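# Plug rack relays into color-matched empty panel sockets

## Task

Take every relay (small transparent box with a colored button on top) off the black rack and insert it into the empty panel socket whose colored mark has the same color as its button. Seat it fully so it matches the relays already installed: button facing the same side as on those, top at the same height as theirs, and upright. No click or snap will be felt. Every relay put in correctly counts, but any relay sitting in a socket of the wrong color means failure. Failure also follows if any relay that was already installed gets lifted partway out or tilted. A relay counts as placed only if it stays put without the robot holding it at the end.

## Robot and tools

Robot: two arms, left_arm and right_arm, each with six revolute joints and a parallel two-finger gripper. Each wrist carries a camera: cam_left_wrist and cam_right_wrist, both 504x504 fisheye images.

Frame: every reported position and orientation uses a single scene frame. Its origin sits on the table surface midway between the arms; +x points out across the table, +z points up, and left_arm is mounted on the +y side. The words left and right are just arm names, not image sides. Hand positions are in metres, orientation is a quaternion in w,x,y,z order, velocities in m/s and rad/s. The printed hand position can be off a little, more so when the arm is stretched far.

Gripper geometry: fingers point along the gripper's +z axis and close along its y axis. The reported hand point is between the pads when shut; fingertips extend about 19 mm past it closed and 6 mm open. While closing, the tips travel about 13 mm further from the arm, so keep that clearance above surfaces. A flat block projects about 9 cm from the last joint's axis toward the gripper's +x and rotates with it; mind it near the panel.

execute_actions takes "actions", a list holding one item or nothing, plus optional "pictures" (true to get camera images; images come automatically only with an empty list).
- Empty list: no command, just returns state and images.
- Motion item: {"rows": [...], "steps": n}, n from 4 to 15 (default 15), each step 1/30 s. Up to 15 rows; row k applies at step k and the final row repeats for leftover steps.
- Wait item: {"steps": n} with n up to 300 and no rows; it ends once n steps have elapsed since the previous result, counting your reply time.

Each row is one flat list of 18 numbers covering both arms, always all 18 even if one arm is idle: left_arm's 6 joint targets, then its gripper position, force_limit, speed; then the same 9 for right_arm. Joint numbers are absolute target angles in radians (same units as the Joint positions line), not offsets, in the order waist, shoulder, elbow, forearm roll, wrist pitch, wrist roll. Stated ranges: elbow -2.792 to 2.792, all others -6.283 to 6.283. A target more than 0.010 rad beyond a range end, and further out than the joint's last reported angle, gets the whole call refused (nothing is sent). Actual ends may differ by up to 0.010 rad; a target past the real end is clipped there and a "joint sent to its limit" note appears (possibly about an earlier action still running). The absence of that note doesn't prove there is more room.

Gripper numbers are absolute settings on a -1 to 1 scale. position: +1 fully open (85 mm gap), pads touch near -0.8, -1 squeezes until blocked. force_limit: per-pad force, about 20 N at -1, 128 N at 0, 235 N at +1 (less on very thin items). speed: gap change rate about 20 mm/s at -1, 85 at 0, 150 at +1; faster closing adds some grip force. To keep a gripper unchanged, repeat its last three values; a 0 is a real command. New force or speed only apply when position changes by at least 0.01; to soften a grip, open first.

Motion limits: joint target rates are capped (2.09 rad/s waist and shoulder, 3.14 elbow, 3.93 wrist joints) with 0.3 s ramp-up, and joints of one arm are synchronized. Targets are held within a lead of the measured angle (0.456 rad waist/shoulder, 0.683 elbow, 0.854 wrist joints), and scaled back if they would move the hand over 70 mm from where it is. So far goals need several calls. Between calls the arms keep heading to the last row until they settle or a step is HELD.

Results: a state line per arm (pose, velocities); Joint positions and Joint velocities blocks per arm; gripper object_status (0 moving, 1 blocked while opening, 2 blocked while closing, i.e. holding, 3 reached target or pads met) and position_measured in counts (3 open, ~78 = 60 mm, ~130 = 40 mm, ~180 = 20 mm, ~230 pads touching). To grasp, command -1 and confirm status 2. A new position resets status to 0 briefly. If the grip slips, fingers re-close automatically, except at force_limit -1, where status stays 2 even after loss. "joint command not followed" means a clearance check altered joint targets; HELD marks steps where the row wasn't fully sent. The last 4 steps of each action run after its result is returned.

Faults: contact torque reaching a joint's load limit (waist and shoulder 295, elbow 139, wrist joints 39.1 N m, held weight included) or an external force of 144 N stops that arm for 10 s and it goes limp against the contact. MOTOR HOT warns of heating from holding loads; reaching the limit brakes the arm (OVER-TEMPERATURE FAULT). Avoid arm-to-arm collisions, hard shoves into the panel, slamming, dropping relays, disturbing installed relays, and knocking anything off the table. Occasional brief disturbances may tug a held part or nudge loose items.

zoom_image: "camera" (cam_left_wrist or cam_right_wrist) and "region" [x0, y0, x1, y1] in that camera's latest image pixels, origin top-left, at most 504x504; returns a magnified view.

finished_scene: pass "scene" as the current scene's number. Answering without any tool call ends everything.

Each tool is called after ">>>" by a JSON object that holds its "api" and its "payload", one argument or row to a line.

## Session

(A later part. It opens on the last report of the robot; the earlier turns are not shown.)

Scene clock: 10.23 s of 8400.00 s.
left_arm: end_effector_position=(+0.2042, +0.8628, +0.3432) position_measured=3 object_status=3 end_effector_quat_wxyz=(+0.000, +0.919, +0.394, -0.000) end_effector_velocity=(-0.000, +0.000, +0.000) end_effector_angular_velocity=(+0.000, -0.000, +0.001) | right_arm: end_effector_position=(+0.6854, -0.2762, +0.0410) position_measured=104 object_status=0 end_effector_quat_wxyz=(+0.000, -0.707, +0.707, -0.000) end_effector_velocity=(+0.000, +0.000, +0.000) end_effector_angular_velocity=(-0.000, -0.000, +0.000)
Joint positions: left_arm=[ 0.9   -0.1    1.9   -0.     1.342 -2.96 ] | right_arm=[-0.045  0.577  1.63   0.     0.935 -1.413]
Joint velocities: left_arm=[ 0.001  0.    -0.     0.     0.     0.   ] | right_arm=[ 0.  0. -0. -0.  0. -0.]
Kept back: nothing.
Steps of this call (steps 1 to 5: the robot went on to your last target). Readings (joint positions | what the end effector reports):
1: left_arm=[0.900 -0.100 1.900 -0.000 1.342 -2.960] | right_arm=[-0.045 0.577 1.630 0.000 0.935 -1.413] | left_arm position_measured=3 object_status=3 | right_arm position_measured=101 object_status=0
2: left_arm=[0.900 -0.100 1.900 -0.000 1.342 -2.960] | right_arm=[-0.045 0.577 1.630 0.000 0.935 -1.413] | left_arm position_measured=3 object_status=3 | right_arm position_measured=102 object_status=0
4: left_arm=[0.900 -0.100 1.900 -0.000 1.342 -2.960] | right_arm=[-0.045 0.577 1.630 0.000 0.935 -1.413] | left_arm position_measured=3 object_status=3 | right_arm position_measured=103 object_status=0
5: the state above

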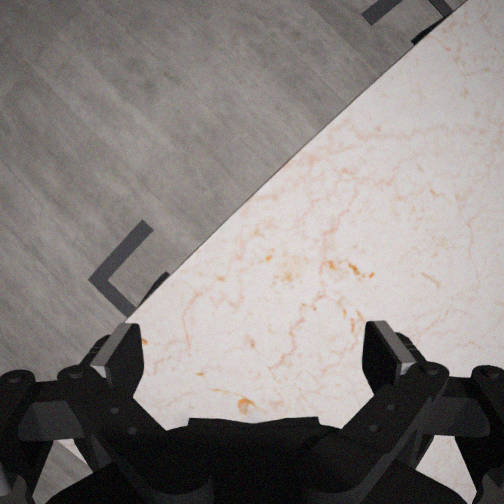

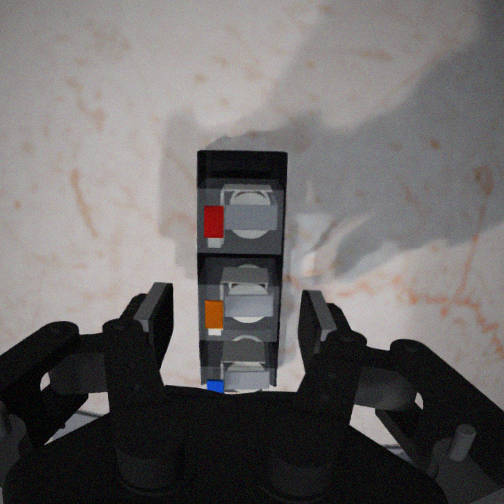

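>>> {"api": "execute_actions", "payload": {
  "actions": [
    {"rows":[[0.9,-0.1,1.9,0,1.3416,-2.96,1,0,0,-0.0502,0.5768,1.6302,0,0.9346,-1.418,0.2,0,0],[0.9,-0.1,1.9,0,1.3416,-2.96,1,0,0,-0.0502,0.5768,1.6302,0,0.9346,-1.418,0.2,0,0],[0.9,-0.1,1.9,0,1.3416,-2.96,1,0,0,-0.0502,0.5768,1.6302,0,0.9346,-1.418,0.2,0,0],[0.9,-0.1,1.9,0,1.3416,-2.96,1,0,0,-0.0502,0.5768,1.6302,0,0.9346,-1.418,-1,-0.4,-0.3]],"steps":15}
  ]
}}

>>> {"api": "execute_actions", "payload": {
  "actions": [
    {"steps":15}
  ],
  "pictures": true
}}

Scene clock: 10.87 s of 8400.00 s.
left_arm: end_effector_position=(+0.2042, +0.8628, +0.3432) position_measured=3 object_status=3 end_effector_quat_wxyz=(+0.000, +0.919, +0.394, -0.000) end_effector_velocity=(-0.000, +0.000, -0.000) end_effector_angular_velocity=(-0.001, +0.001, -0.000) | right_arm: end_effector_position=(+0.6862, -0.2802, +0.0409) position_measured=133 object_status=0 end_effector_quat_wxyz=(-0.000, -0.707, +0.707, -0.000) end_effector_velocity=(-0.000, +0.000, -0.001) end_effector_angular_velocity=(-0.000, +0.001, +0.001)
Joint positions: left_arm=[ 0.9   -0.1    1.9   -0.     1.342 -2.96 ] | right_arm=[-0.05   0.577  1.63  -0.     0.935 -1.418]
Joint velocities: left_arm=[ 0.001  0.001 -0.    -0.     0.001  0.001] | right_arm=[ 0.     0.001  0.    -0.     0.    -0.   ]
Steps of this call (steps 1 to 8: the robot went on to your last target; steps 9 to 19: the first 11 steps of this action). Readings (joint positions | what the end effector reports):
9: left_arm=[0.900 -0.100 1.900 -0.000 1.342 -2.960] | right_arm=[-0.045 0.577 1.630 -0.000 0.935 -1.413] | left_arm position_measured=3 object_status=3 | right_arm position_measured=104 object_status=3
10: left_arm=[0.900 -0.100 1.900 -0.000 1.342 -2.960] | right_arm=[-0.048 0.577 1.630 -0.000 0.935 -1.415] | left_arm position_measured=3 object_status=3 | right_arm position_measured=104 object_status=3
12: left_arm=[0.900 -0.100 1.900 -0.000 1.342 -2.960] | right_arm=[-0.050 0.577 1.630 -0.000 0.935 -1.417] | left_arm position_measured=3 object_status=3 | right_arm position_measured=104 object_status=0
16: left_arm=[0.900 -0.100 1.900 -0.000 1.342 -2.960] | right_arm=[-0.050 0.577 1.630 -0.000 0.935 -1.418] | left_arm position_measured=3 object_status=3 | right_arm position_measured=116 object_status=0
19: the state above

Scene clock: 11.37 s of 8400.00 s.
left_arm: end_effector_position=(+0.2042, +0.8628, +0.3432) position_measured=3 object_status=3 end_effector_quat_wxyz=(+0.000, +0.919, +0.394, -0.000) end_effector_velocity=(+0.001, +0.000, +0.000) end_effector_angular_velocity=(+0.002, -0.001, -0.004) | right_arm: end_effector_position=(+0.6862, -0.2802, +0.0409) position_measured=164 object_status=2 end_effector_quat_wxyz=(-0.000, -0.707, +0.707, -0.000) end_effector_velocity=(+0.000, -0.001, -0.001) end_effector_angular_velocity=(-0.000, +0.001, -0.001)
Joint positions: left_arm=[ 0.9   -0.1    1.9   -0.     1.342 -2.96 ] | right_arm=[-0.05   0.577  1.63  -0.     0.935 -1.418]
Joint velocities: left_arm=[-0.001 -0.001 -0.    -0.    -0.001  0.002] | right_arm=[-0.001  0.001 -0.    -0.    -0.    -0.   ]
Kept back: nothing.
Steps of this call (steps 1 to 4: the last 4 steps of your previous action; steps 5 to 15: the robot went on to your last target). Readings (joint positions | what the end effector reports):
1: left_arm=[0.900 -0.100 1.900 -0.000 1.342 -2.960] | right_arm=[-0.050 0.577 1.630 -0.000 0.935 -1.418] | left_arm position_measured=3 object_status=3 | right_arm position_measured=139 object_status=0
2: left_arm=[0.900 -0.100 1.900 -0.000 1.342 -2.960] | right_arm=[-0.050 0.577 1.630 -0.000 0.935 -1.418] | left_arm position_measured=3 object_status=3 | right_arm position_measured=144 object_status=0
4: left_arm=[0.900 -0.100 1.900 -0.000 1.342 -2.960] | right_arm=[-0.050 0.577 1.630 -0.000 0.935 -1.418] | left_arm position_measured=3 object_status=3 | right_arm position_measured=156 object_status=0
8: left_arm=[0.900 -0.100 1.900 -0.000 1.342 -2.960] | right_arm=[-0.050 0.577 1.630 -0.000 0.935 -1.418] | left_arm position_measured=3 object_status=3 | right_arm position_measured=164 object_status=0
15: the state above
All arms were judged still, so your last target was given up. Only a new action makes them travel on or press farther. Fingers that are still opening or closing keep moving.

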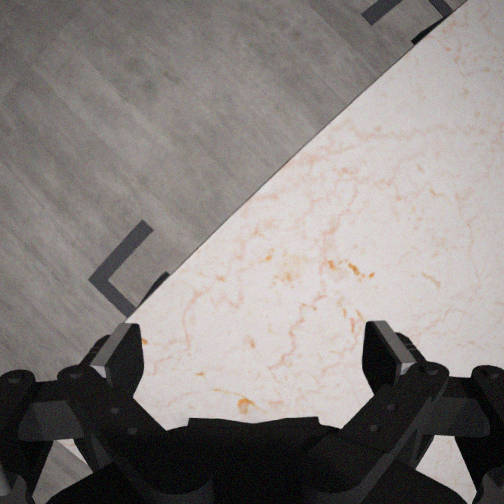

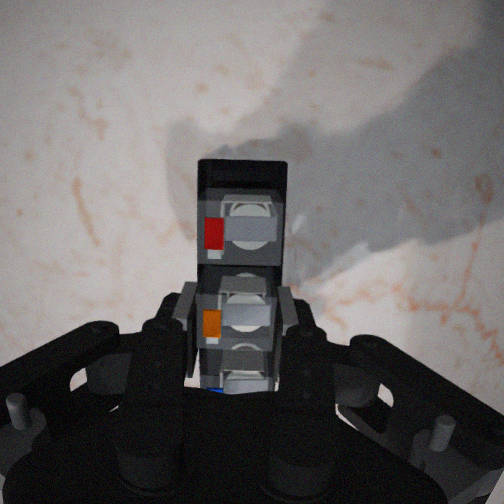

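>>> {"api": "execute_actions", "payload": {
  "actions": [
    {"rows":[[0.9,-0.1,1.9,0,1.3416,-2.96,1,0,0,-0.0502,0.5768,1.6302,0,0.9346,-1.418,-1,-0.4,-0.3],[0.9,-0.1,1.9,0,1.3416,-2.96,1,0,0,-0.0502,0.570,1.6262,0,0.9454,-1.418,-1,-0.4,-0.3],[0.9,-0.1,1.9,0,1.3416,-2.96,1,0,0,-0.0502,0.563,1.622,0,0.9566,-1.418,-1,-0.4,-0.3],[0.9,-0.1,1.9,0,1.3416,-2.96,1,0,0,-0.0502,0.555,1.617,0,0.9696,-1.418,-1,-0.4,-0.3],[0.9,-0.1,1.9,0,1.3416,-2.96,1,0,0,-0.0502,0.5489,1.6128,0,0.9799,-1.418,-1,-0.4,-0.3],[0.9,-0.1,1.9,0,1.3416,-2.96,1,0,0,-0.0502,0.5489,1.6128,0,0.9799,-1.418,-1,-0.4,-0.3],[0.9,-0.1,1.9,0,1.3416,-2.96,1,0,0,-0.0502,0.4837,1.5533,0,1.1046,-1.418,-1,-0.4,-0.3]],"steps":15}
  ]
}}

>>> {"api": "execute_actions", "payload": {
  "actions": [
    {"steps":8}
  ],
  "pictures": true
}}

Scene clock: 12.00 s of 8400.00 s.
left_arm: end_effector_position=(+0.2042, +0.8628, +0.3432) position_measured=3 object_status=3 end_effector_quat_wxyz=(+0.000, +0.919, +0.394, -0.000) end_effector_velocity=(+0.000, +0.000, +0.000) end_effector_angular_velocity=(+0.001, -0.001, +0.001) | right_arm: end_effector_position=(+0.6876, -0.2799, +0.1331) position_measured=164 object_status=2 end_effector_quat_wxyz=(+0.001, -0.707, +0.707, -0.000) end_effector_velocity=(+0.000, +0.001, +0.555) end_effector_angular_velocity=(+0.014, -0.069, -0.001)
Joint positions: left_arm=[ 0.9   -0.1    1.9   -0.     1.342 -2.96 ] | right_arm=[-0.05   0.498  1.566  0.     1.076 -1.418]
Joint velocities: left_arm=[ 0.    -0.    -0.001  0.    -0.    -0.001] | right_arm=[ 0.    -0.454 -0.401  0.003  0.785  0.   ]
Steps of this call (steps 1 to 8: nothing new was sent; steps 9 to 19: the first 11 steps of this action). Readings (joint positions | what the end effector reports):
9: left_arm=[0.900 -0.100 1.900 -0.000 1.342 -2.960] | right_arm=[-0.050 0.577 1.630 -0.000 0.935 -1.418] | left_arm position_measured=3 object_status=3 | right_arm position_measured=164 object_status=2
10: left_arm=[0.900 -0.100 1.900 -0.000 1.342 -2.960] | right_arm=[-0.050 0.577 1.630 -0.000 0.935 -1.418] | left_arm position_measured=3 object_status=3 | right_arm position_measured=164 object_status=2
12: left_arm=[0.900 -0.100 1.900 -0.000 1.342 -2.960] | right_arm=[-0.050 0.568 1.625 0.000 0.949 -1.418] | left_arm position_measured=3 object_status=3 | right_arm position_measured=164 object_status=2
16: left_arm=[0.900 -0.100 1.900 -0.000 1.342 -2.960] | right_arm=[-0.050 0.545 1.609 0.000 0.988 -1.418] | left_arm position_measured=3 object_status=3 | right_arm position_measured=164 object_status=2
19: the state above

Scene clock: 12.27 s of 8400.00 s.
left_arm: end_effector_position=(+0.2042, +0.8628, +0.3432) position_measured=3 object_status=3 end_effector_quat_wxyz=(+0.000, +0.919, +0.394, -0.000) end_effector_velocity=(-0.001, +0.000, +0.000) end_effector_angular_velocity=(-0.000, +0.000, +0.002) | right_arm: end_effector_position=(+0.6860, -0.2802, +0.1510) position_measured=164 object_status=2 end_effector_quat_wxyz=(+0.000, -0.707, +0.707, -0.000) end_effector_velocity=(+0.001, -0.000, +0.001) end_effector_angular_velocity=(+0.000, -0.001, -0.001)
Joint positions: left_arm=[ 0.9   -0.1    1.9   -0.     1.342 -2.96 ] | right_arm=[-0.05   0.483  1.553  0.     1.105 -1.418]
Joint velocities: left_arm=[ 0.001 -0.     0.     0.     0.001 -0.   ] | right_arm=[-0.001  0.001 -0.003 -0.     0.     0.   ]
Kept back: nothing.
Steps of this call (steps 1 to 4: the last 4 steps of your previous action; steps 5 to 8: the robot went on to your last target). Readings (joint positions | what the end effector reports):
1: left_arm=[0.900 -0.100 1.900 -0.000 1.342 -2.960] | right_arm=[-0.050 0.487 1.556 0.000 1.096 -1.418] | left_arm position_measured=3 object_status=3 | right_arm position_measured=164 object_status=2
2: left_arm=[0.900 -0.100 1.900 -0.000 1.342 -2.960] | right_arm=[-0.050 0.483 1.553 0.000 1.103 -1.418] | left_arm position_measured=3 object_status=3 | right_arm position_measured=164 object_status=2
4: left_arm=[0.900 -0.100 1.900 -0.000 1.342 -2.960] | right_arm=[-0.050 0.483 1.554 0.000 1.104 -1.418] | left_arm position_measured=3 object_status=3 | right_arm position_measured=164 object_status=2
8: the state above

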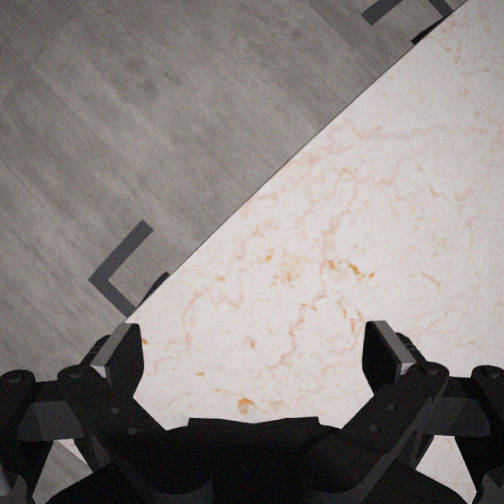

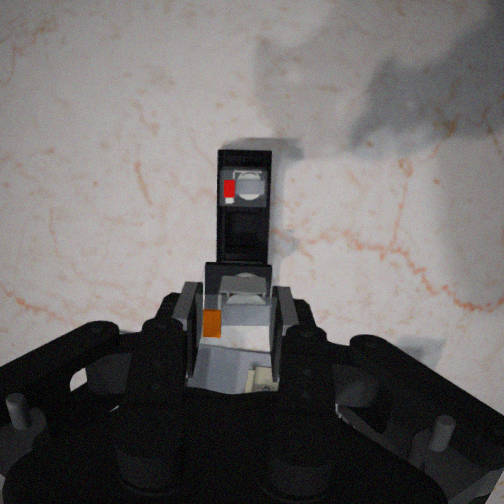

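>>> {"api": "execute_actions", "payload": {
  "actions": [
    {"rows":[[0.9,-0.1,1.9,0,1.3416,-2.96,1,0,0,0.295,0.6579,1.2656,0,1.2181,2.2206,-1,-0.4,-0.3]],"steps":15}
  ]
}}

>>> {"api": "execute_actions", "payload": {
  "actions": [
    {"steps":40}
  ],
  "pictures": true
}}

Scene clock: 12.90 s of 8400.00 s.
left_arm: end_effector_position=(+0.2042, +0.8628, +0.3432) position_measured=3 object_status=3 end_effector_quat_wxyz=(+0.000, +0.919, +0.394, -0.000) end_effector_velocity=(-0.000, -0.000, +0.000) end_effector_angular_velocity=(-0.000, +0.000, +0.001) | right_arm: end_effector_position=(+0.7046, -0.1449, +0.1525) position_measured=164 object_status=2 end_effector_quat_wxyz=(+0.000, -0.591, +0.807, -0.000) end_effector_velocity=(+0.016, +0.448, -0.001) end_effector_angular_velocity=(-0.000, +0.001, -1.458)
Joint positions: left_arm=[ 0.9   -0.1    1.9   -0.     1.342 -2.96 ] | right_arm=[ 0.106  0.563  1.423 -0.     1.156 -0.954]
Joint velocities: left_arm=[-0.    -0.    -0.     0.     0.    -0.002] | right_arm=[ 0.5    0.254 -0.416  0.     0.164  1.958]
Steps of this call (steps 1 to 8: the robot went on to your last target; steps 9 to 19: the first 11 steps of this action). Readings (joint positions | what the end effector reports):
9: left_arm=[0.900 -0.100 1.900 -0.000 1.342 -2.960] | right_arm=[-0.050 0.484 1.553 -0.000 1.105 -1.418] | left_arm position_measured=3 object_status=3 | right_arm position_measured=164 object_status=2
10: left_arm=[0.900 -0.100 1.900 -0.000 1.342 -2.960] | right_arm=[-0.048 0.485 1.551 -0.000 1.106 -1.411] | left_arm position_measured=3 object_status=3 | right_arm position_measured=164 object_status=2
12: left_arm=[0.900 -0.100 1.900 -0.000 1.342 -2.960] | right_arm=[-0.025 0.496 1.532 -0.000 1.113 -1.355] | left_arm position_measured=3 object_status=3 | right_arm position_measured=164 object_status=2
16: left_arm=[0.900 -0.100 1.900 -0.000 1.342 -2.960] | right_arm=[0.053 0.536 1.467 -0.000 1.139 -1.141] | left_arm position_measured=3 object_status=3 | right_arm position_measured=164 object_status=2
19: the state above

Scene clock: 14.23 s of 8400.00 s.
left_arm: end_effector_position=(+0.2042, +0.8628, +0.3432) position_measured=3 object_status=3 end_effector_quat_wxyz=(+0.000, +0.919, +0.394, -0.000) end_effector_velocity=(-0.001, -0.000, -0.000) end_effector_angular_velocity=(-0.002, +0.001, +0.002) | right_arm: end_effector_position=(+0.6900, +0.0278, +0.1508) position_measured=164 object_status=2 end_effector_quat_wxyz=(-0.000, +0.758, +0.652, -0.000) end_effector_velocity=(-0.000, -0.000, -0.000) end_effector_angular_velocity=(-0.000, +0.000, -0.001)
Joint positions: left_arm=[ 0.9   -0.1    1.9   -0.     1.342 -2.96 ] | right_arm=[ 0.295  0.658  1.266 -0.     1.218  2.221]
Joint velocities: left_arm=[ 0.001  0.     0.001  0.     0.001 -0.001] | right_arm=[-0.     0.     0.    -0.     0.     0.001]
Kept back: nothing.
Steps of this call (steps 1 to 4: the last 4 steps of your previous action; steps 5 to 40: the robot went on to your last target). Readings (joint positions | what the end effector reports):
1: left_arm=[0.900 -0.100 1.900 -0.000 1.342 -2.960] | right_arm=[0.123 0.571 1.409 -0.000 1.162 -0.886] | left_arm position_measured=3 object_status=3 | right_arm position_measured=164 object_status=2
2: left_arm=[0.900 -0.100 1.900 -0.000 1.342 -2.960] | right_arm=[0.139 0.579 1.396 -0.000 1.167 -0.814] | left_arm position_measured=3 object_status=3 | right_arm position_measured=164 object_status=2
4: left_arm=[0.900 -0.100 1.900 -0.000 1.342 -2.960] | right_arm=[0.170 0.595 1.370 -0.000 1.177 -0.658] | left_arm position_measured=3 object_status=3 | right_arm position_measured=164 object_status=2
8: left_arm=[0.900 -0.100 1.900 -0.000 1.342 -2.960] | right_arm=[0.224 0.622 1.325 -0.000 1.195 -0.276] | left_arm position_measured=3 object_status=3 | right_arm position_measured=164 object_status=2
40: the state above

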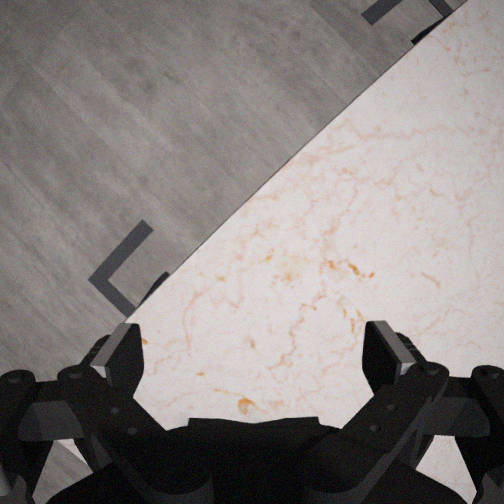

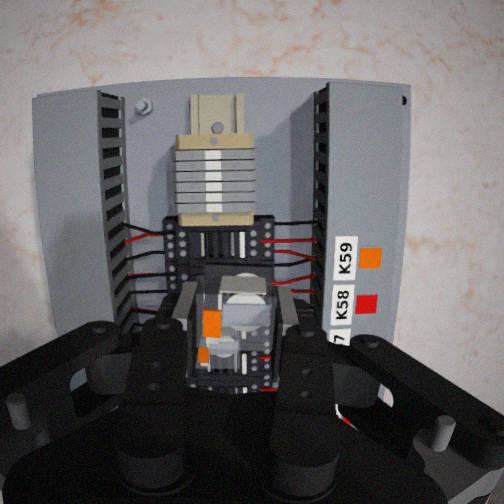

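>>> {"api": "zoom_image", "payload": {
  "camera": "cam_right_wrist",
  "region": [140,190,300,350]
}}

Region (140, 190, 300, 350) of cam_right_wrist's 504x504 image, scaled by 3.150, with more detail than that image has.

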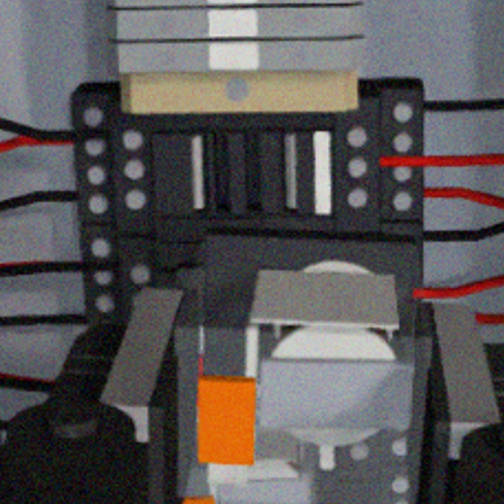

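>>> {"api": "execute_actions", "payload": {
  "actions": [
    {"rows":[[0.9,-0.1,1.9,0,1.3416,-2.96,1,0,0,0.3033,0.645,1.31,0,1.1866,2.1739,-1,-0.4,-0.3],[0.9,-0.1,1.9,0,1.3416,-2.96,1,0,0,0.3033,0.645,1.31,0,1.1866,2.1739,-1,-0.4,-0.3],[0.9,-0.1,1.9,0,1.3416,-2.96,1,0,0,0.3033,0.645,1.31,0,1.1866,2.1739,-1,-0.4,-0.3],[0.9,-0.1,1.9,0,1.3416,-2.96,1,0,0,0.3033,0.6557,1.3369,0,1.149,2.1739,-1,-0.4,-0.3]],"steps":14}
  ]
}}

>>> {"api": "execute_actions", "payload": {
  "actions": [
    {"steps":6}
  ],
  "pictures": true
}}

>>> {"api": "zoom_image", "payload": {
  "camera": "cam_right_wrist",
  "region": [150,190,330,370]
}}

Scene clock: 15.47 s of 8400.00 s.
left_arm: end_effector_position=(+0.2042, +0.8628, +0.3432) position_measured=3 object_status=3 end_effector_quat_wxyz=(+0.000, +0.919, +0.394, -0.000) end_effector_velocity=(+0.000, +0.000, -0.000) end_effector_angular_velocity=(+0.000, -0.000, -0.001) | right_arm: end_effector_position=(+0.6726, +0.0267, +0.1158) position_measured=164 object_status=2 end_effector_quat_wxyz=(+0.000, +0.740, +0.672, -0.000) end_effector_velocity=(+0.001, -0.001, -0.001) end_effector_angular_velocity=(-0.000, -0.001, -0.000)
Joint positions: left_arm=[ 0.9   -0.1    1.9   -0.     1.342 -2.96 ] | right_arm=[ 0.303  0.656  1.337 -0.     1.149  2.174]
Joint velocities: left_arm=[ 0.     0.001  0.    -0.    -0.001  0.001] | right_arm=[-0.001  0.001 -0.    -0.001 -0.001 -0.001]
Steps of this call (steps 1 to 27: the robot went on to your last target; steps 28 to 37: the first 10 steps of this action). Readings (joint positions | what the end effector reports):
28: left_arm=[0.900 -0.100 1.900 -0.000 1.342 -2.960] | right_arm=[0.295 0.658 1.266 -0.000 1.218 2.221] | left_arm position_measured=3 object_status=3 | right_arm position_measured=164 object_status=2
29: left_arm=[0.900 -0.100 1.900 -0.000 1.342 -2.960] | right_arm=[0.296 0.657 1.271 0.000 1.215 2.215] | left_arm position_measured=3 object_status=3 | right_arm position_measured=164 object_status=2
31: left_arm=[0.900 -0.100 1.900 -0.000 1.342 -2.960] | right_arm=[0.302 0.648 1.304 0.000 1.192 2.182] | left_arm position_measured=3 object_status=3 | right_arm position_measured=164 object_status=2
35: left_arm=[0.900 -0.100 1.900 -0.000 1.342 -2.960] | right_arm=[0.303 0.656 1.337 -0.000 1.149 2.174] | left_arm position_measured=3 object_status=3 | right_arm position_measured=164 object_status=2
37: the state above

Scene clock: 15.67 s of 8400.00 s.
left_arm: end_effector_position=(+0.2042, +0.8628, +0.3432) position_measured=3 object_status=3 end_effector_quat_wxyz=(+0.000, +0.919, +0.394, -0.000) end_effector_velocity=(-0.001, -0.000, +0.000) end_effector_angular_velocity=(+0.000, -0.000, +0.000) | right_arm: end_effector_position=(+0.6725, +0.0266, +0.1157) position_measured=164 object_status=2 end_effector_quat_wxyz=(-0.000, +0.740, +0.672, -0.000) end_effector_velocity=(-0.001, -0.000, -0.001) end_effector_angular_velocity=(-0.000, +0.001, +0.000)
Joint positions: left_arm=[ 0.9   -0.1    1.9   -0.     1.342 -2.96 ] | right_arm=[ 0.303  0.656  1.337 -0.     1.149  2.174]
Joint velocities: left_arm=[ 0.001 -0.001  0.     0.     0.     0.001] | right_arm=[ 0.     0.     0.001  0.    -0.    -0.   ]
Kept back: nothing.
Steps of this call (steps 1 to 4: the last 4 steps of your previous action; steps 5 to 6: the robot went on to your last target). Readings (joint positions | what the end effector reports):
1: left_arm=[0.900 -0.100 1.900 -0.000 1.342 -2.960] | right_arm=[0.303 0.656 1.337 -0.000 1.149 2.174] | left_arm position_measured=3 object_status=3 | right_arm position_measured=164 object_status=2
2: left_arm=[0.900 -0.100 1.900 -0.000 1.342 -2.960] | right_arm=[0.303 0.656 1.337 -0.000 1.149 2.174] | left_arm position_measured=3 object_status=3 | right_arm position_measured=164 object_status=2
4: left_arm=[0.900 -0.100 1.900 -0.000 1.342 -2.960] | right_arm=[0.303 0.656 1.337 -0.000 1.149 2.174] | left_arm position_measured=3 object_status=3 | right_arm position_measured=164 object_status=2
6: the state above

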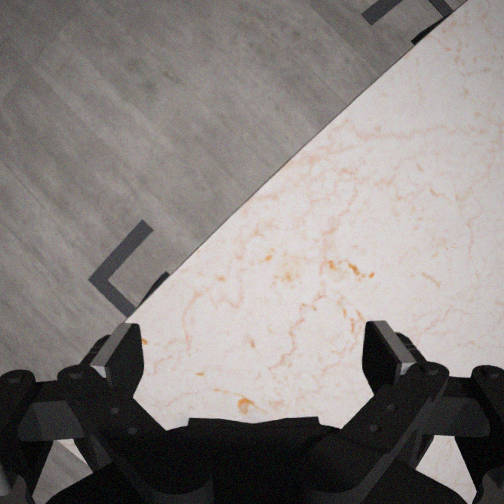

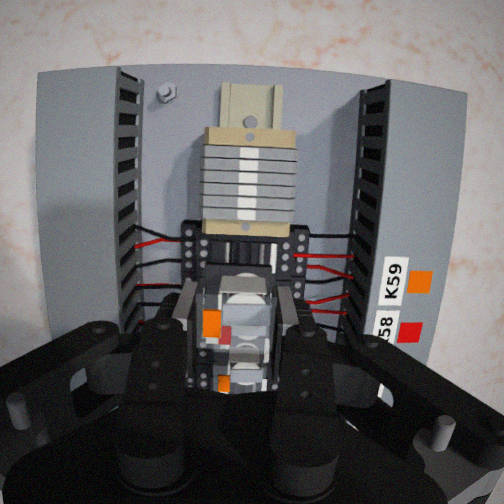

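Region (150, 190, 330, 370) of cam_right_wrist's 504x504 image, scaled by 2.800, with more detail than that image has.

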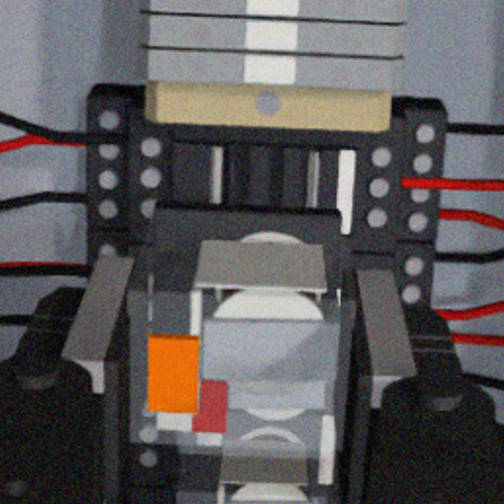

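>>> {"api": "execute_actions", "payload": {
  "actions": [
    {"rows":[[0.9,-0.1,1.9,0,1.3416,-2.96,1,0,0,0.3029,0.6785,1.3564,0,1.1067,2.1675,-1,-0.4,-0.3]],"steps":10}
  ]
}}

>>> {"api": "execute_actions", "payload": {
  "actions": [
    {"steps":6}
  ],
  "pictures": true
}}

>>> {"api": "zoom_image", "payload": {
  "camera": "cam_right_wrist",
  "region": [150,190,330,370]
}}

Scene clock: 16.33 s of 8400.00 s.
left_arm: end_effector_position=(+0.2042, +0.8628, +0.3432) position_measured=3 object_status=3 end_effector_quat_wxyz=(+0.000, +0.919, +0.394, -0.000) end_effector_velocity=(-0.000, -0.000, +0.000) end_effector_angular_velocity=(-0.000, +0.000, -0.001) | right_arm: end_effector_position=(+0.6736, +0.0267, +0.0856) position_measured=164 object_status=2 end_effector_quat_wxyz=(+0.000, +0.738, +0.675, -0.000) end_effector_velocity=(+0.011, +0.008, +0.019) end_effector_angular_velocity=(+0.021, -0.030, -0.002)
Joint positions: left_arm=[ 0.9   -0.1    1.9   -0.     1.342 -2.96 ] | right_arm=[ 0.303  0.679  1.356 -0.     1.107  2.168]
Joint velocities: left_arm=[-0.    -0.    -0.    -0.     0.001  0.001] | right_arm=[-0.    -0.01  -0.02   0.004 -0.006 -0.   ]
Steps of this call (steps 1 to 14: the robot went on to your last target; steps 15 to 20: the first 6 steps of this action). Readings (joint positions | what the end effector reports):
15: left_arm=[0.900 -0.100 1.900 -0.000 1.342 -2.960] | right_arm=[0.303 0.656 1.337 0.000 1.149 2.174] | left_arm position_measured=3 object_status=3 | right_arm position_measured=164 object_status=2
16: left_arm=[0.900 -0.100 1.900 -0.000 1.342 -2.960] | right_arm=[0.303 0.659 1.340 0.000 1.142 2.173] | left_arm position_measured=3 object_status=3 | right_arm position_measured=164 object_status=2
18: left_arm=[0.900 -0.100 1.900 -0.000 1.342 -2.960] | right_arm=[0.303 0.677 1.356 -0.000 1.110 2.168] | left_arm position_measured=3 object_status=3 | right_arm position_measured=164 object_status=2
20: the state above

Scene clock: 16.53 s of 8400.00 s.
left_arm: end_effector_position=(+0.2042, +0.8628, +0.3432) position_measured=3 object_status=3 end_effector_quat_wxyz=(+0.000, +0.919, +0.394, -0.000) end_effector_velocity=(-0.001, -0.000, -0.000) end_effector_angular_velocity=(-0.002, +0.001, +0.001) | right_arm: end_effector_position=(+0.6736, +0.0267, +0.0857) position_measured=164 object_status=2 end_effector_quat_wxyz=(+0.000, +0.738, +0.675, -0.000) end_effector_velocity=(-0.001, +0.001, +0.000) end_effector_angular_velocity=(-0.000, +0.000, +0.001)
Joint positions: left_arm=[ 0.9   -0.1    1.9   -0.     1.342 -2.96 ] | right_arm=[ 0.303  0.679  1.356 -0.     1.107  2.168]
Joint velocities: left_arm=[ 0.002 -0.     0.    -0.     0.001  0.   ] | right_arm=[ 0.001 -0.     0.001 -0.    -0.    -0.   ]
Kept back: nothing.
Steps of this call (steps 1 to 4: the last 4 steps of your previous action; steps 5 to 6: the robot went on to your last target). Readings (joint positions | what the end effector reports):
1: left_arm=[0.900 -0.100 1.900 -0.000 1.342 -2.960] | right_arm=[0.303 0.679 1.356 -0.000 1.107 2.168] | left_arm position_measured=3 object_status=3 | right_arm position_measured=164 object_status=2
2: left_arm=[0.900 -0.100 1.900 -0.000 1.342 -2.960] | right_arm=[0.303 0.679 1.356 -0.000 1.107 2.168] | left_arm position_measured=3 object_status=3 | right_arm position_measured=164 object_status=2
4: left_arm=[0.900 -0.100 1.900 -0.000 1.342 -2.960] | right_arm=[0.303 0.679 1.356 -0.000 1.107 2.168] | left_arm position_measured=3 object_status=3 | right_arm position_measured=164 object_status=2
6: the state above

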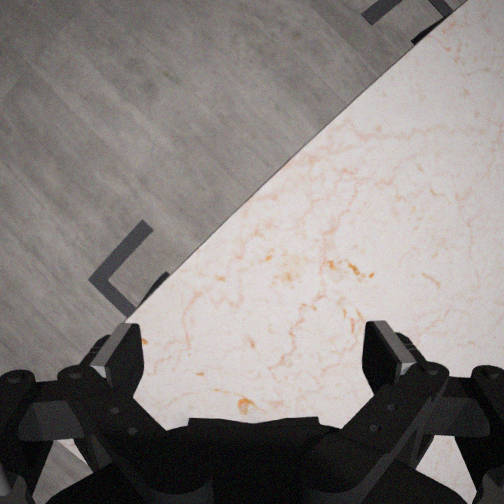

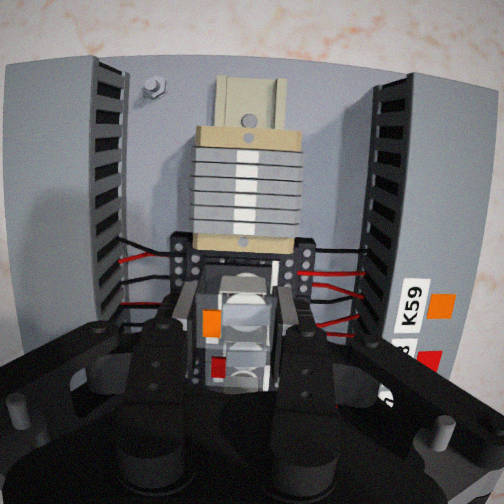

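Region (150, 190, 330, 370) of cam_right_wrist's 504x504 image, scaled by 2.800, with more detail than that image has.

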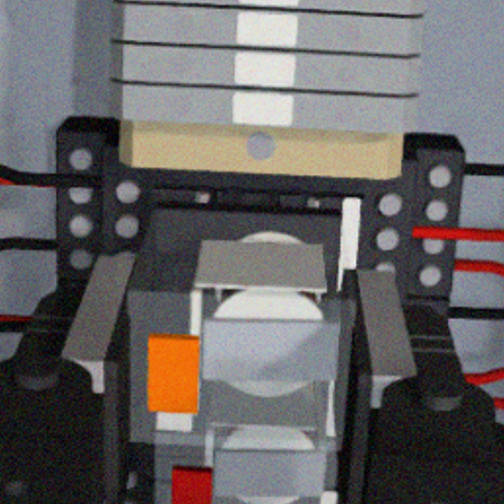

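>>> {"api": "execute_actions", "payload": {
  "actions": [
    {"rows":[[0.9,-0.1,1.9,0,1.3416,-2.96,1,0,0,0.3019,0.6804,1.353,0,1.1082,2.1815,-1,-0.4,-0.3],[0.9,-0.1,1.9,0,1.3416,-2.96,1,0,0,0.3019,0.6804,1.353,0,1.1082,2.1815,-1,-0.4,-0.3],[0.9,-0.1,1.9,0,1.3416,-2.96,1,0,0,0.3019,0.6804,1.353,0,1.1082,2.1815,-1,-0.4,-0.3],[0.9,-0.1,1.9,0,1.3416,-2.96,1,0,0,0.3019,0.6804,1.353,0,1.1082,2.1815,-1,-0.4,-0.3],[0.9,-0.1,1.9,0,1.3416,-2.96,1,0,0,0.3019,0.6819,1.3543,0,1.1054,2.1815,-1,-0.4,-0.3],[0.9,-0.1,1.9,0,1.3416,-2.96,1,0,0,0.3019,0.6834,1.3557,0,1.1025,2.1815,-1,-0.4,-0.3],[0.9,-0.1,1.9,0,1.3416,-2.96,1,0,0,0.3019,0.6849,1.357,0,1.0997,2.1815,-1,-0.4,-0.3]],"steps":12}
  ]
}}

>>> {"api": "execute_actions", "payload": {
  "actions": [
    {"steps":6}
  ],
  "pictures": true
}}

>>> {"api": "zoom_image", "payload": {
  "camera": "cam_right_wrist",
  "region": [150,190,330,370]
}}

Scene clock: 17.20 s of 8400.00 s.
left_arm: end_effector_position=(+0.2042, +0.8628, +0.3432) position_measured=3 object_status=3 end_effector_quat_wxyz=(+0.000, +0.919, +0.394, -0.000) end_effector_velocity=(+0.001, -0.000, +0.000) end_effector_angular_velocity=(+0.000, -0.000, -0.001) | right_arm: end_effector_position=(+0.6750, +0.0267, +0.0808) position_measured=164 object_status=2 end_effector_quat_wxyz=(-0.000, +0.743, +0.669, -0.000) end_effector_velocity=(-0.001, -0.000, -0.048) end_effector_angular_velocity=(-0.002, +0.004, -0.001)
Joint positions: left_arm=[ 0.9   -0.1    1.9   -0.     1.342 -2.96 ] | right_arm=[0.302 0.684 1.356 0.    1.101 2.181]
Joint velocities: left_arm=[-0.001 -0.     0.    -0.    -0.    -0.001] | right_arm=[ 0.001  0.037  0.032  0.    -0.063  0.001]
Steps of this call (steps 1 to 12: the robot went on to your last target; steps 13 to 20: the first 8 steps of this action). Readings (joint positions | what the end effector reports):
13: left_arm=[0.900 -0.100 1.900 -0.000 1.342 -2.960] | right_arm=[0.303 0.679 1.356 -0.000 1.107 2.168] | left_arm position_measured=3 object_status=3 | right_arm position_measured=164 object_status=2
14: left_arm=[0.900 -0.100 1.900 -0.000 1.342 -2.960] | right_arm=[0.303 0.679 1.355 0.000 1.107 2.173] | left_arm position_measured=3 object_status=3 | right_arm position_measured=164 object_status=2
16: left_arm=[0.900 -0.100 1.900 -0.000 1.342 -2.960] | right_arm=[0.302 0.680 1.353 0.000 1.107 2.181] | left_arm position_measured=3 object_status=3 | right_arm position_measured=164 object_status=2
20: the state above

Scene clock: 17.40 s of 8400.00 s.
left_arm: end_effector_position=(+0.2042, +0.8628, +0.3432) position_measured=3 object_status=3 end_effector_quat_wxyz=(+0.000, +0.919, +0.394, -0.000) end_effector_velocity=(+0.001, -0.000, -0.000) end_effector_angular_velocity=(+0.001, -0.001, -0.002) | right_arm: end_effector_position=(+0.6751, +0.0267, +0.0798) position_measured=164 object_status=2 end_effector_quat_wxyz=(-0.000, +0.743, +0.669, -0.000) end_effector_velocity=(+0.000, +0.000, -0.001) end_effector_angular_velocity=(-0.000, +0.000, -0.000)
Joint positions: left_arm=[ 0.9   -0.1    1.9   -0.     1.342 -2.96 ] | right_arm=[0.302 0.685 1.357 0.    1.1   2.181]
Joint velocities: left_arm=[-0.002  0.     0.    -0.    -0.001  0.   ] | right_arm=[ 0.     0.001  0.     0.    -0.001  0.   ]
Kept back: nothing.
Steps of this call (steps 1 to 4: the last 4 steps of your previous action; steps 5 to 6: the robot went on to your last target). Readings (joint positions | what the end effector reports):
1: left_arm=[0.900 -0.100 1.900 -0.000 1.342 -2.960] | right_arm=[0.302 0.685 1.357 0.000 1.100 2.181] | left_arm position_measured=3 object_status=3 | right_arm position_measured=164 object_status=2
2: left_arm=[0.900 -0.100 1.900 -0.000 1.342 -2.960] | right_arm=[0.302 0.685 1.357 0.000 1.100 2.181] | left_arm position_measured=3 object_status=3 | right_arm position_measured=164 object_status=2
4: left_arm=[0.900 -0.100 1.900 -0.000 1.342 -2.960] | right_arm=[0.302 0.685 1.357 0.000 1.100 2.181] | left_arm position_measured=3 object_status=3 | right_arm position_measured=164 object_status=2
6: the state above

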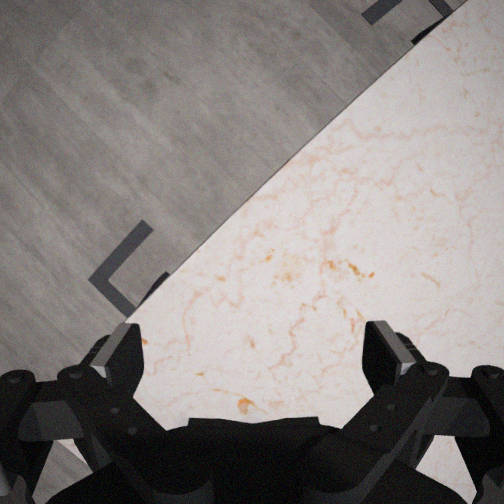

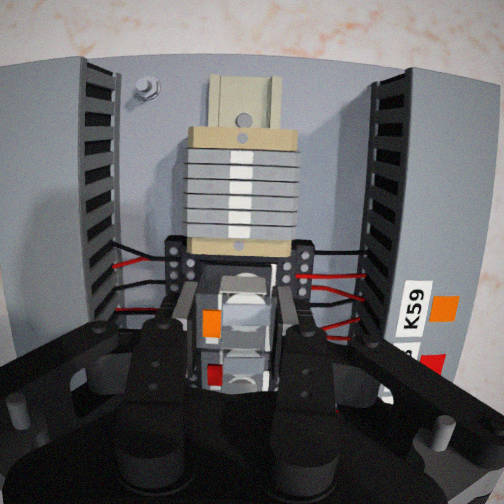

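Region (150, 190, 330, 370) of cam_right_wrist's 504x504 image, scaled by 2.800, with more detail than that image has.

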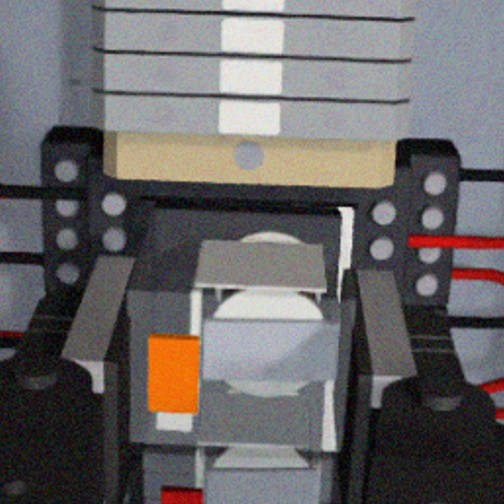

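>>> {"api": "execute_actions", "payload": {
  "actions": [
    {"rows":[[0.9,-0.1,1.9,0,1.3416,-2.96,1,0,0,0.3019,0.6857,1.3577,0,1.0983,2.1815,-1,-0.4,-0.3],[0.9,-0.1,1.9,0,1.3416,-2.96,1,0,0,0.3019,0.6864,1.3583,0,1.0968,2.1815,-1,-0.4,-0.3],[0.9,-0.1,1.9,0,1.3416,-2.96,1,0,0,0.3019,0.6872,1.359,0,1.0954,2.1815,-1,-0.4,-0.3],[0.9,-0.1,1.9,0,1.3416,-2.96,1,0,0,0.3019,0.6879,1.3597,0,1.094,2.1815,-1,-0.4,-0.3],[0.9,-0.1,1.9,0,1.3416,-2.96,1,0,0,0.3019,0.6887,1.3603,0,1.0926,2.1815,-1,-0.4,-0.3],[0.9,-0.1,1.9,0,1.3416,-2.96,1,0,0,0.3019,0.6894,1.361,0,1.0912,2.1815,-1,-0.4,-0.3],[0.9,-0.1,1.9,0,1.3416,-2.96,1,0,0,0.3019,0.6902,1.3617,0,1.0897,2.1815,-1,-0.4,-0.3],[0.9,-0.1,1.9,0,1.3416,-2.96,1,0,0,0.3019,0.6909,1.3623,0,1.0883,2.1815,-1,-0.4,-0.3]],"steps":12}
  ]
}}

>>> {"api": "execute_actions", "payload": {
  "actions": [
    {"steps":8}
  ],
  "pictures": true
}}

>>> {"api": "zoom_image", "payload": {
  "camera": "cam_right_wrist",
  "region": [150,210,330,390]
}}

Scene clock: 18.00 s of 8400.00 s.
left_arm: end_effector_position=(+0.2042, +0.8628, +0.3432) position_measured=3 object_status=3 end_effector_quat_wxyz=(+0.000, +0.919, +0.394, -0.000) end_effector_velocity=(+0.001, -0.000, -0.000) end_effector_angular_velocity=(-0.000, +0.000, -0.002) | right_arm: end_effector_position=(+0.6751, +0.0267, +0.0731) position_measured=164 object_status=2 end_effector_quat_wxyz=(-0.000, +0.743, +0.669, +0.000) end_effector_velocity=(+0.001, -0.001, -0.029) end_effector_angular_velocity=(-0.000, -0.001, -0.001)
Joint positions: left_arm=[ 0.9   -0.1    1.9   -0.     1.342 -2.96 ] | right_arm=[0.302 0.69  1.361 0.    1.09  2.181]
Joint velocities: left_arm=[-0.001  0.001  0.    -0.    -0.001  0.001] | right_arm=[-0.001  0.022  0.02  -0.001 -0.043 -0.   ]
Steps of this call (steps 1 to 10: the robot went on to your last target; steps 11 to 18: the first 8 steps of this action). Readings (joint positions | what the end effector reports):
11: left_arm=[0.900 -0.100 1.900 -0.000 1.342 -2.960] | right_arm=[0.302 0.685 1.357 0.000 1.100 2.181] | left_arm position_measured=3 object_status=3 | right_arm position_measured=164 object_status=2
12: left_arm=[0.900 -0.100 1.900 -0.000 1.342 -2.960] | right_arm=[0.302 0.685 1.357 0.000 1.099 2.181] | left_arm position_measured=3 object_status=3 | right_arm position_measured=164 object_status=2
14: left_arm=[0.900 -0.100 1.900 -0.000 1.342 -2.960] | right_arm=[0.302 0.687 1.359 0.000 1.096 2.181] | left_arm position_measured=3 object_status=3 | right_arm position_measured=164 object_status=2
18: the state above

Scene clock: 18.27 s of 8400.00 s.
left_arm: end_effector_position=(+0.2042, +0.8628, +0.3432) position_measured=3 object_status=3 end_effector_quat_wxyz=(+0.000, +0.919, +0.394, -0.000) end_effector_velocity=(+0.001, +0.000, +0.001) end_effector_angular_velocity=(+0.001, -0.000, -0.001) | right_arm: end_effector_position=(+0.6751, +0.0267, +0.0717) position_measured=164 object_status=2 end_effector_quat_wxyz=(-0.000, +0.743, +0.669, +0.000) end_effector_velocity=(-0.000, -0.000, -0.001) end_effector_angular_velocity=(-0.001, +0.001, +0.000)
Joint positions: left_arm=[ 0.9   -0.1    1.9   -0.     1.342 -2.96 ] | right_arm=[0.302 0.691 1.362 0.    1.088 2.181]
Joint velocities: left_arm=[-0.001  0.    -0.001  0.     0.     0.   ] | right_arm=[-0.     0.001  0.    -0.001 -0.     0.   ]
Kept back: nothing.
Steps of this call (steps 1 to 4: the last 4 steps of your previous action; steps 5 to 8: the robot went on to your last target). Readings (joint positions | what the end effector reports):
1: left_arm=[0.900 -0.100 1.900 -0.000 1.342 -2.960] | right_arm=[0.302 0.691 1.362 0.000 1.089 2.182] | left_arm position_measured=3 object_status=3 | right_arm position_measured=164 object_status=2
2: left_arm=[0.900 -0.100 1.900 -0.000 1.342 -2.960] | right_arm=[0.302 0.691 1.362 0.000 1.088 2.181] | left_arm position_measured=3 object_status=3 | right_arm position_measured=164 object_status=2
4: left_arm=[0.900 -0.100 1.900 -0.000 1.342 -2.960] | right_arm=[0.302 0.691 1.362 0.000 1.088 2.182] | left_arm position_measured=3 object_status=3 | right_arm position_measured=164 object_status=2
8: the state above

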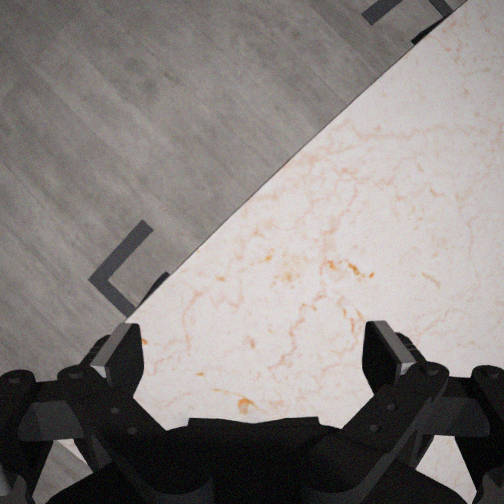

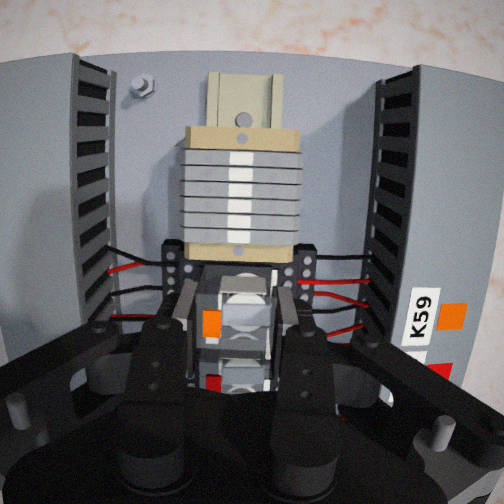

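Region (150, 210, 330, 390) of cam_right_wrist's 504x504 image, scaled by 2.800, with more detail than that image has.

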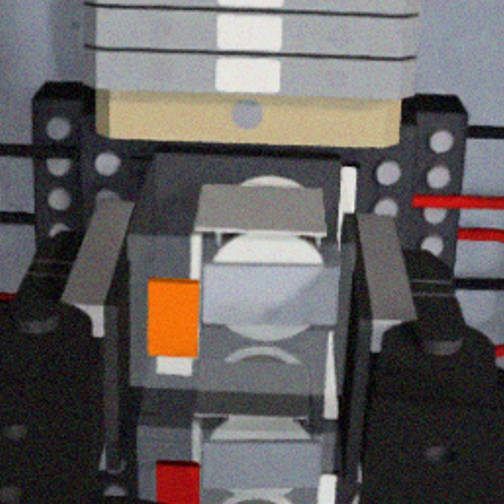

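>>> {"api": "execute_actions", "payload": {
  "actions": [
    {"rows":[[0.9,-0.1,1.9,0,1.3416,-2.96,1,0,0,0.3019,0.6924,1.3636,0,1.0855,2.1815,-1,-0.4,-0.3],[0.9,-0.1,1.9,0,1.3416,-2.96,1,0,0,0.3019,0.6935,1.3645,0,1.0834,2.1815,-1,-0.4,-0.3],[0.9,-0.1,1.9,0,1.3416,-2.96,1,0,0,0.3019,0.6947,1.3655,0,1.0812,2.1815,-1,-0.4,-0.3],[0.9,-0.1,1.9,0,1.3416,-2.96,1,0,0,0.3019,0.6958,1.3664,0,1.0791,2.1815,-1,-0.4,-0.3],[0.9,-0.1,1.9,0,1.3416,-2.96,1,0,0,0.3019,0.697,1.3674,0,1.077,2.1815,-1,-0.4,-0.3],[0.9,-0.1,1.9,0,1.3416,-2.96,1,0,0,0.3019,0.6981,1.3683,0,1.0749,2.1815,-1,-0.4,-0.3],[0.9,-0.1,1.9,0,1.3416,-2.96,1,0,0,0.3019,0.6992,1.3692,0,1.0728,2.1815,-1,-0.4,-0.3]],"steps":11}
  ]
}}

>>> {"api": "execute_actions", "payload": {
  "actions": [
    {"steps":8}
  ],
  "pictures": true
}}

>>> {"api": "zoom_image", "payload": {
  "camera": "cam_right_wrist",
  "region": [150,210,330,390]
}}

Scene clock: 28.87 s of 8400.00 s.
left_arm: end_effector_position=(+0.2042, +0.8628, +0.3432) position_measured=3 object_status=3 end_effector_quat_wxyz=(+0.000, +0.919, +0.394, -0.000) end_effector_velocity=(-0.000, +0.000, -0.000) end_effector_angular_velocity=(-0.000, +0.000, +0.002) | right_arm: end_effector_position=(+0.6762, +0.0271, +0.0677) position_measured=164 object_status=2 end_effector_quat_wxyz=(+0.001, +0.743, +0.669, +0.002) end_effector_velocity=(+0.000, -0.000, +0.001) end_effector_angular_velocity=(+0.001, -0.001, -0.000)
Joint positions: left_arm=[ 0.9   -0.1    1.9   -0.     1.342 -2.96 ] | right_arm=[ 0.302  0.694  1.365 -0.     1.079  2.182]
Joint velocities: left_arm=[ 0.001  0.    -0.    -0.     0.    -0.001] | right_arm=[-0.    -0.001  0.     0.     0.    -0.   ]
FORCE FAULT: contact force on the right arm reached its limit, and that arm stopped for 10 seconds. The contact can be on any part of that arm, not only on its tool. That arm's remaining commands of this call were not run. That arm holds still and accepts commands again. Move the arm away from the contact; if what it grips holds it there, let go first. Pushing or pulling that hard again can fault the arm again.
Kept back: nothing.
The stop of the right arm began at step 18 of this call (marked STOPPED below). From that step on that arm followed nothing that you had sent. 4 of its steps, steps kept back included, did not run and will not run. The other arm was sent all steps of this action in this call, none kept back. Nothing is kept back now, and the robot has no last target.
Steps of this call (steps 1 to 10: the robot went on to your last target; steps 11 to 17: the first 7 steps of this action; steps 18 to 21: the last 4 steps of this action, not kept back; steps 22 to 318: the stop continued). Readings (joint positions | what the end effector reports):
11: left_arm=[0.900 -0.100 1.900 -0.000 1.342 -2.960] | right_arm=[0.302 0.691 1.362 0.000 1.088 2.182] | left_arm position_measured=3 object_status=3 | right_arm position_measured=164 object_status=2
12: left_arm=[0.900 -0.100 1.900 -0.000 1.342 -2.960] | right_arm=[0.302 0.692 1.363 0.000 1.086 2.182] | left_arm position_measured=3 object_status=3 | right_arm position_measured=164 object_status=2
14: left_arm=[0.900 -0.100 1.900 -0.000 1.342 -2.960] | right_arm=[0.302 0.694 1.365 -0.000 1.082 2.182] | left_arm position_measured=3 object_status=3 | right_arm position_measured=164 object_status=2
18: left_arm=[0.900 -0.100 1.900 -0.000 1.342 -2.960] | right_arm=[0.302 0.695 1.365 -0.000 1.079 2.182] | left_arm position_measured=3 object_status=3 | right_arm position_measured=164 object_status=2 STOPPED (the right arm)
318: the state above

Scene clock: 28.90 s of 8400.00 s.
left_arm: end_effector_position=(+0.2042, +0.8628, +0.3432) position_measured=3 object_status=3 end_effector_quat_wxyz=(+0.000, +0.919, +0.394, -0.000) end_effector_velocity=(+0.001, -0.000, +0.000) end_effector_angular_velocity=(+0.001, -0.001, -0.002) | right_arm: end_effector_position=(+0.6762, +0.0271, +0.0677) position_measured=164 object_status=2 end_effector_quat_wxyz=(+0.001, +0.743, +0.669, +0.002) end_effector_velocity=(+0.000, -0.001, -0.002) end_effector_angular_velocity=(-0.001, +0.002, -0.001)
Joint positions: left_arm=[ 0.9   -0.1    1.9   -0.     1.342 -2.96 ] | right_arm=[ 0.302  0.694  1.365 -0.     1.079  2.182]
Joint velocities: left_arm=[-0.001 -0.    -0.    -0.    -0.001  0.001] | right_arm=[-0.001  0.002  0.    -0.     0.     0.   ]
Kept back: nothing.
A stop began in an earlier call of the same reply, so what this call sent did not run. Send another action.
Steps of this call (step 1: nothing new was sent). Readings (joint positions | what the end effector reports):
1: the state above

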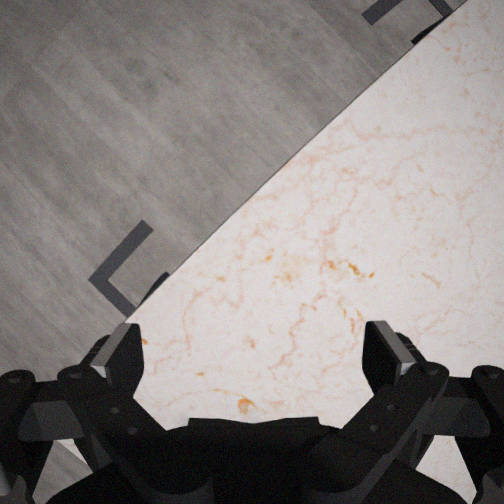

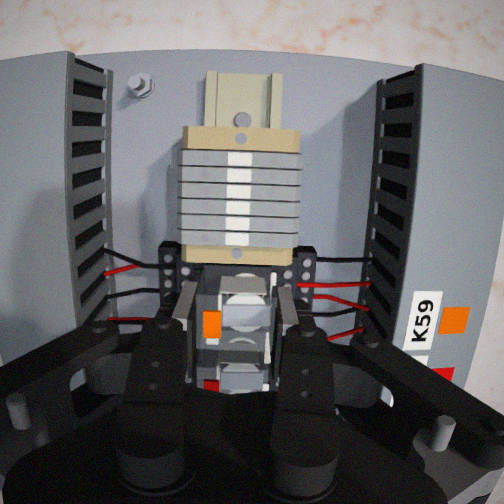

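Region (150, 210, 330, 390) of cam_right_wrist's 504x504 image, scaled by 2.800, with more detail than that image has.

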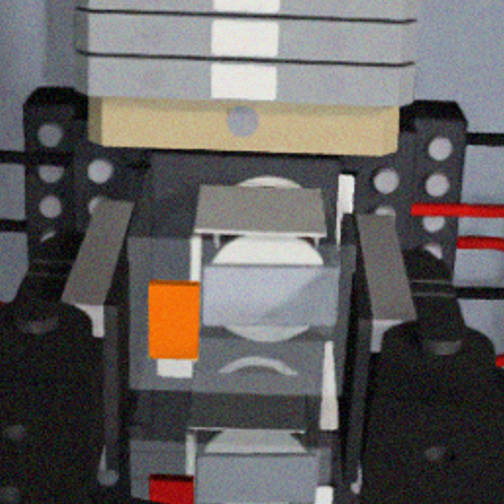

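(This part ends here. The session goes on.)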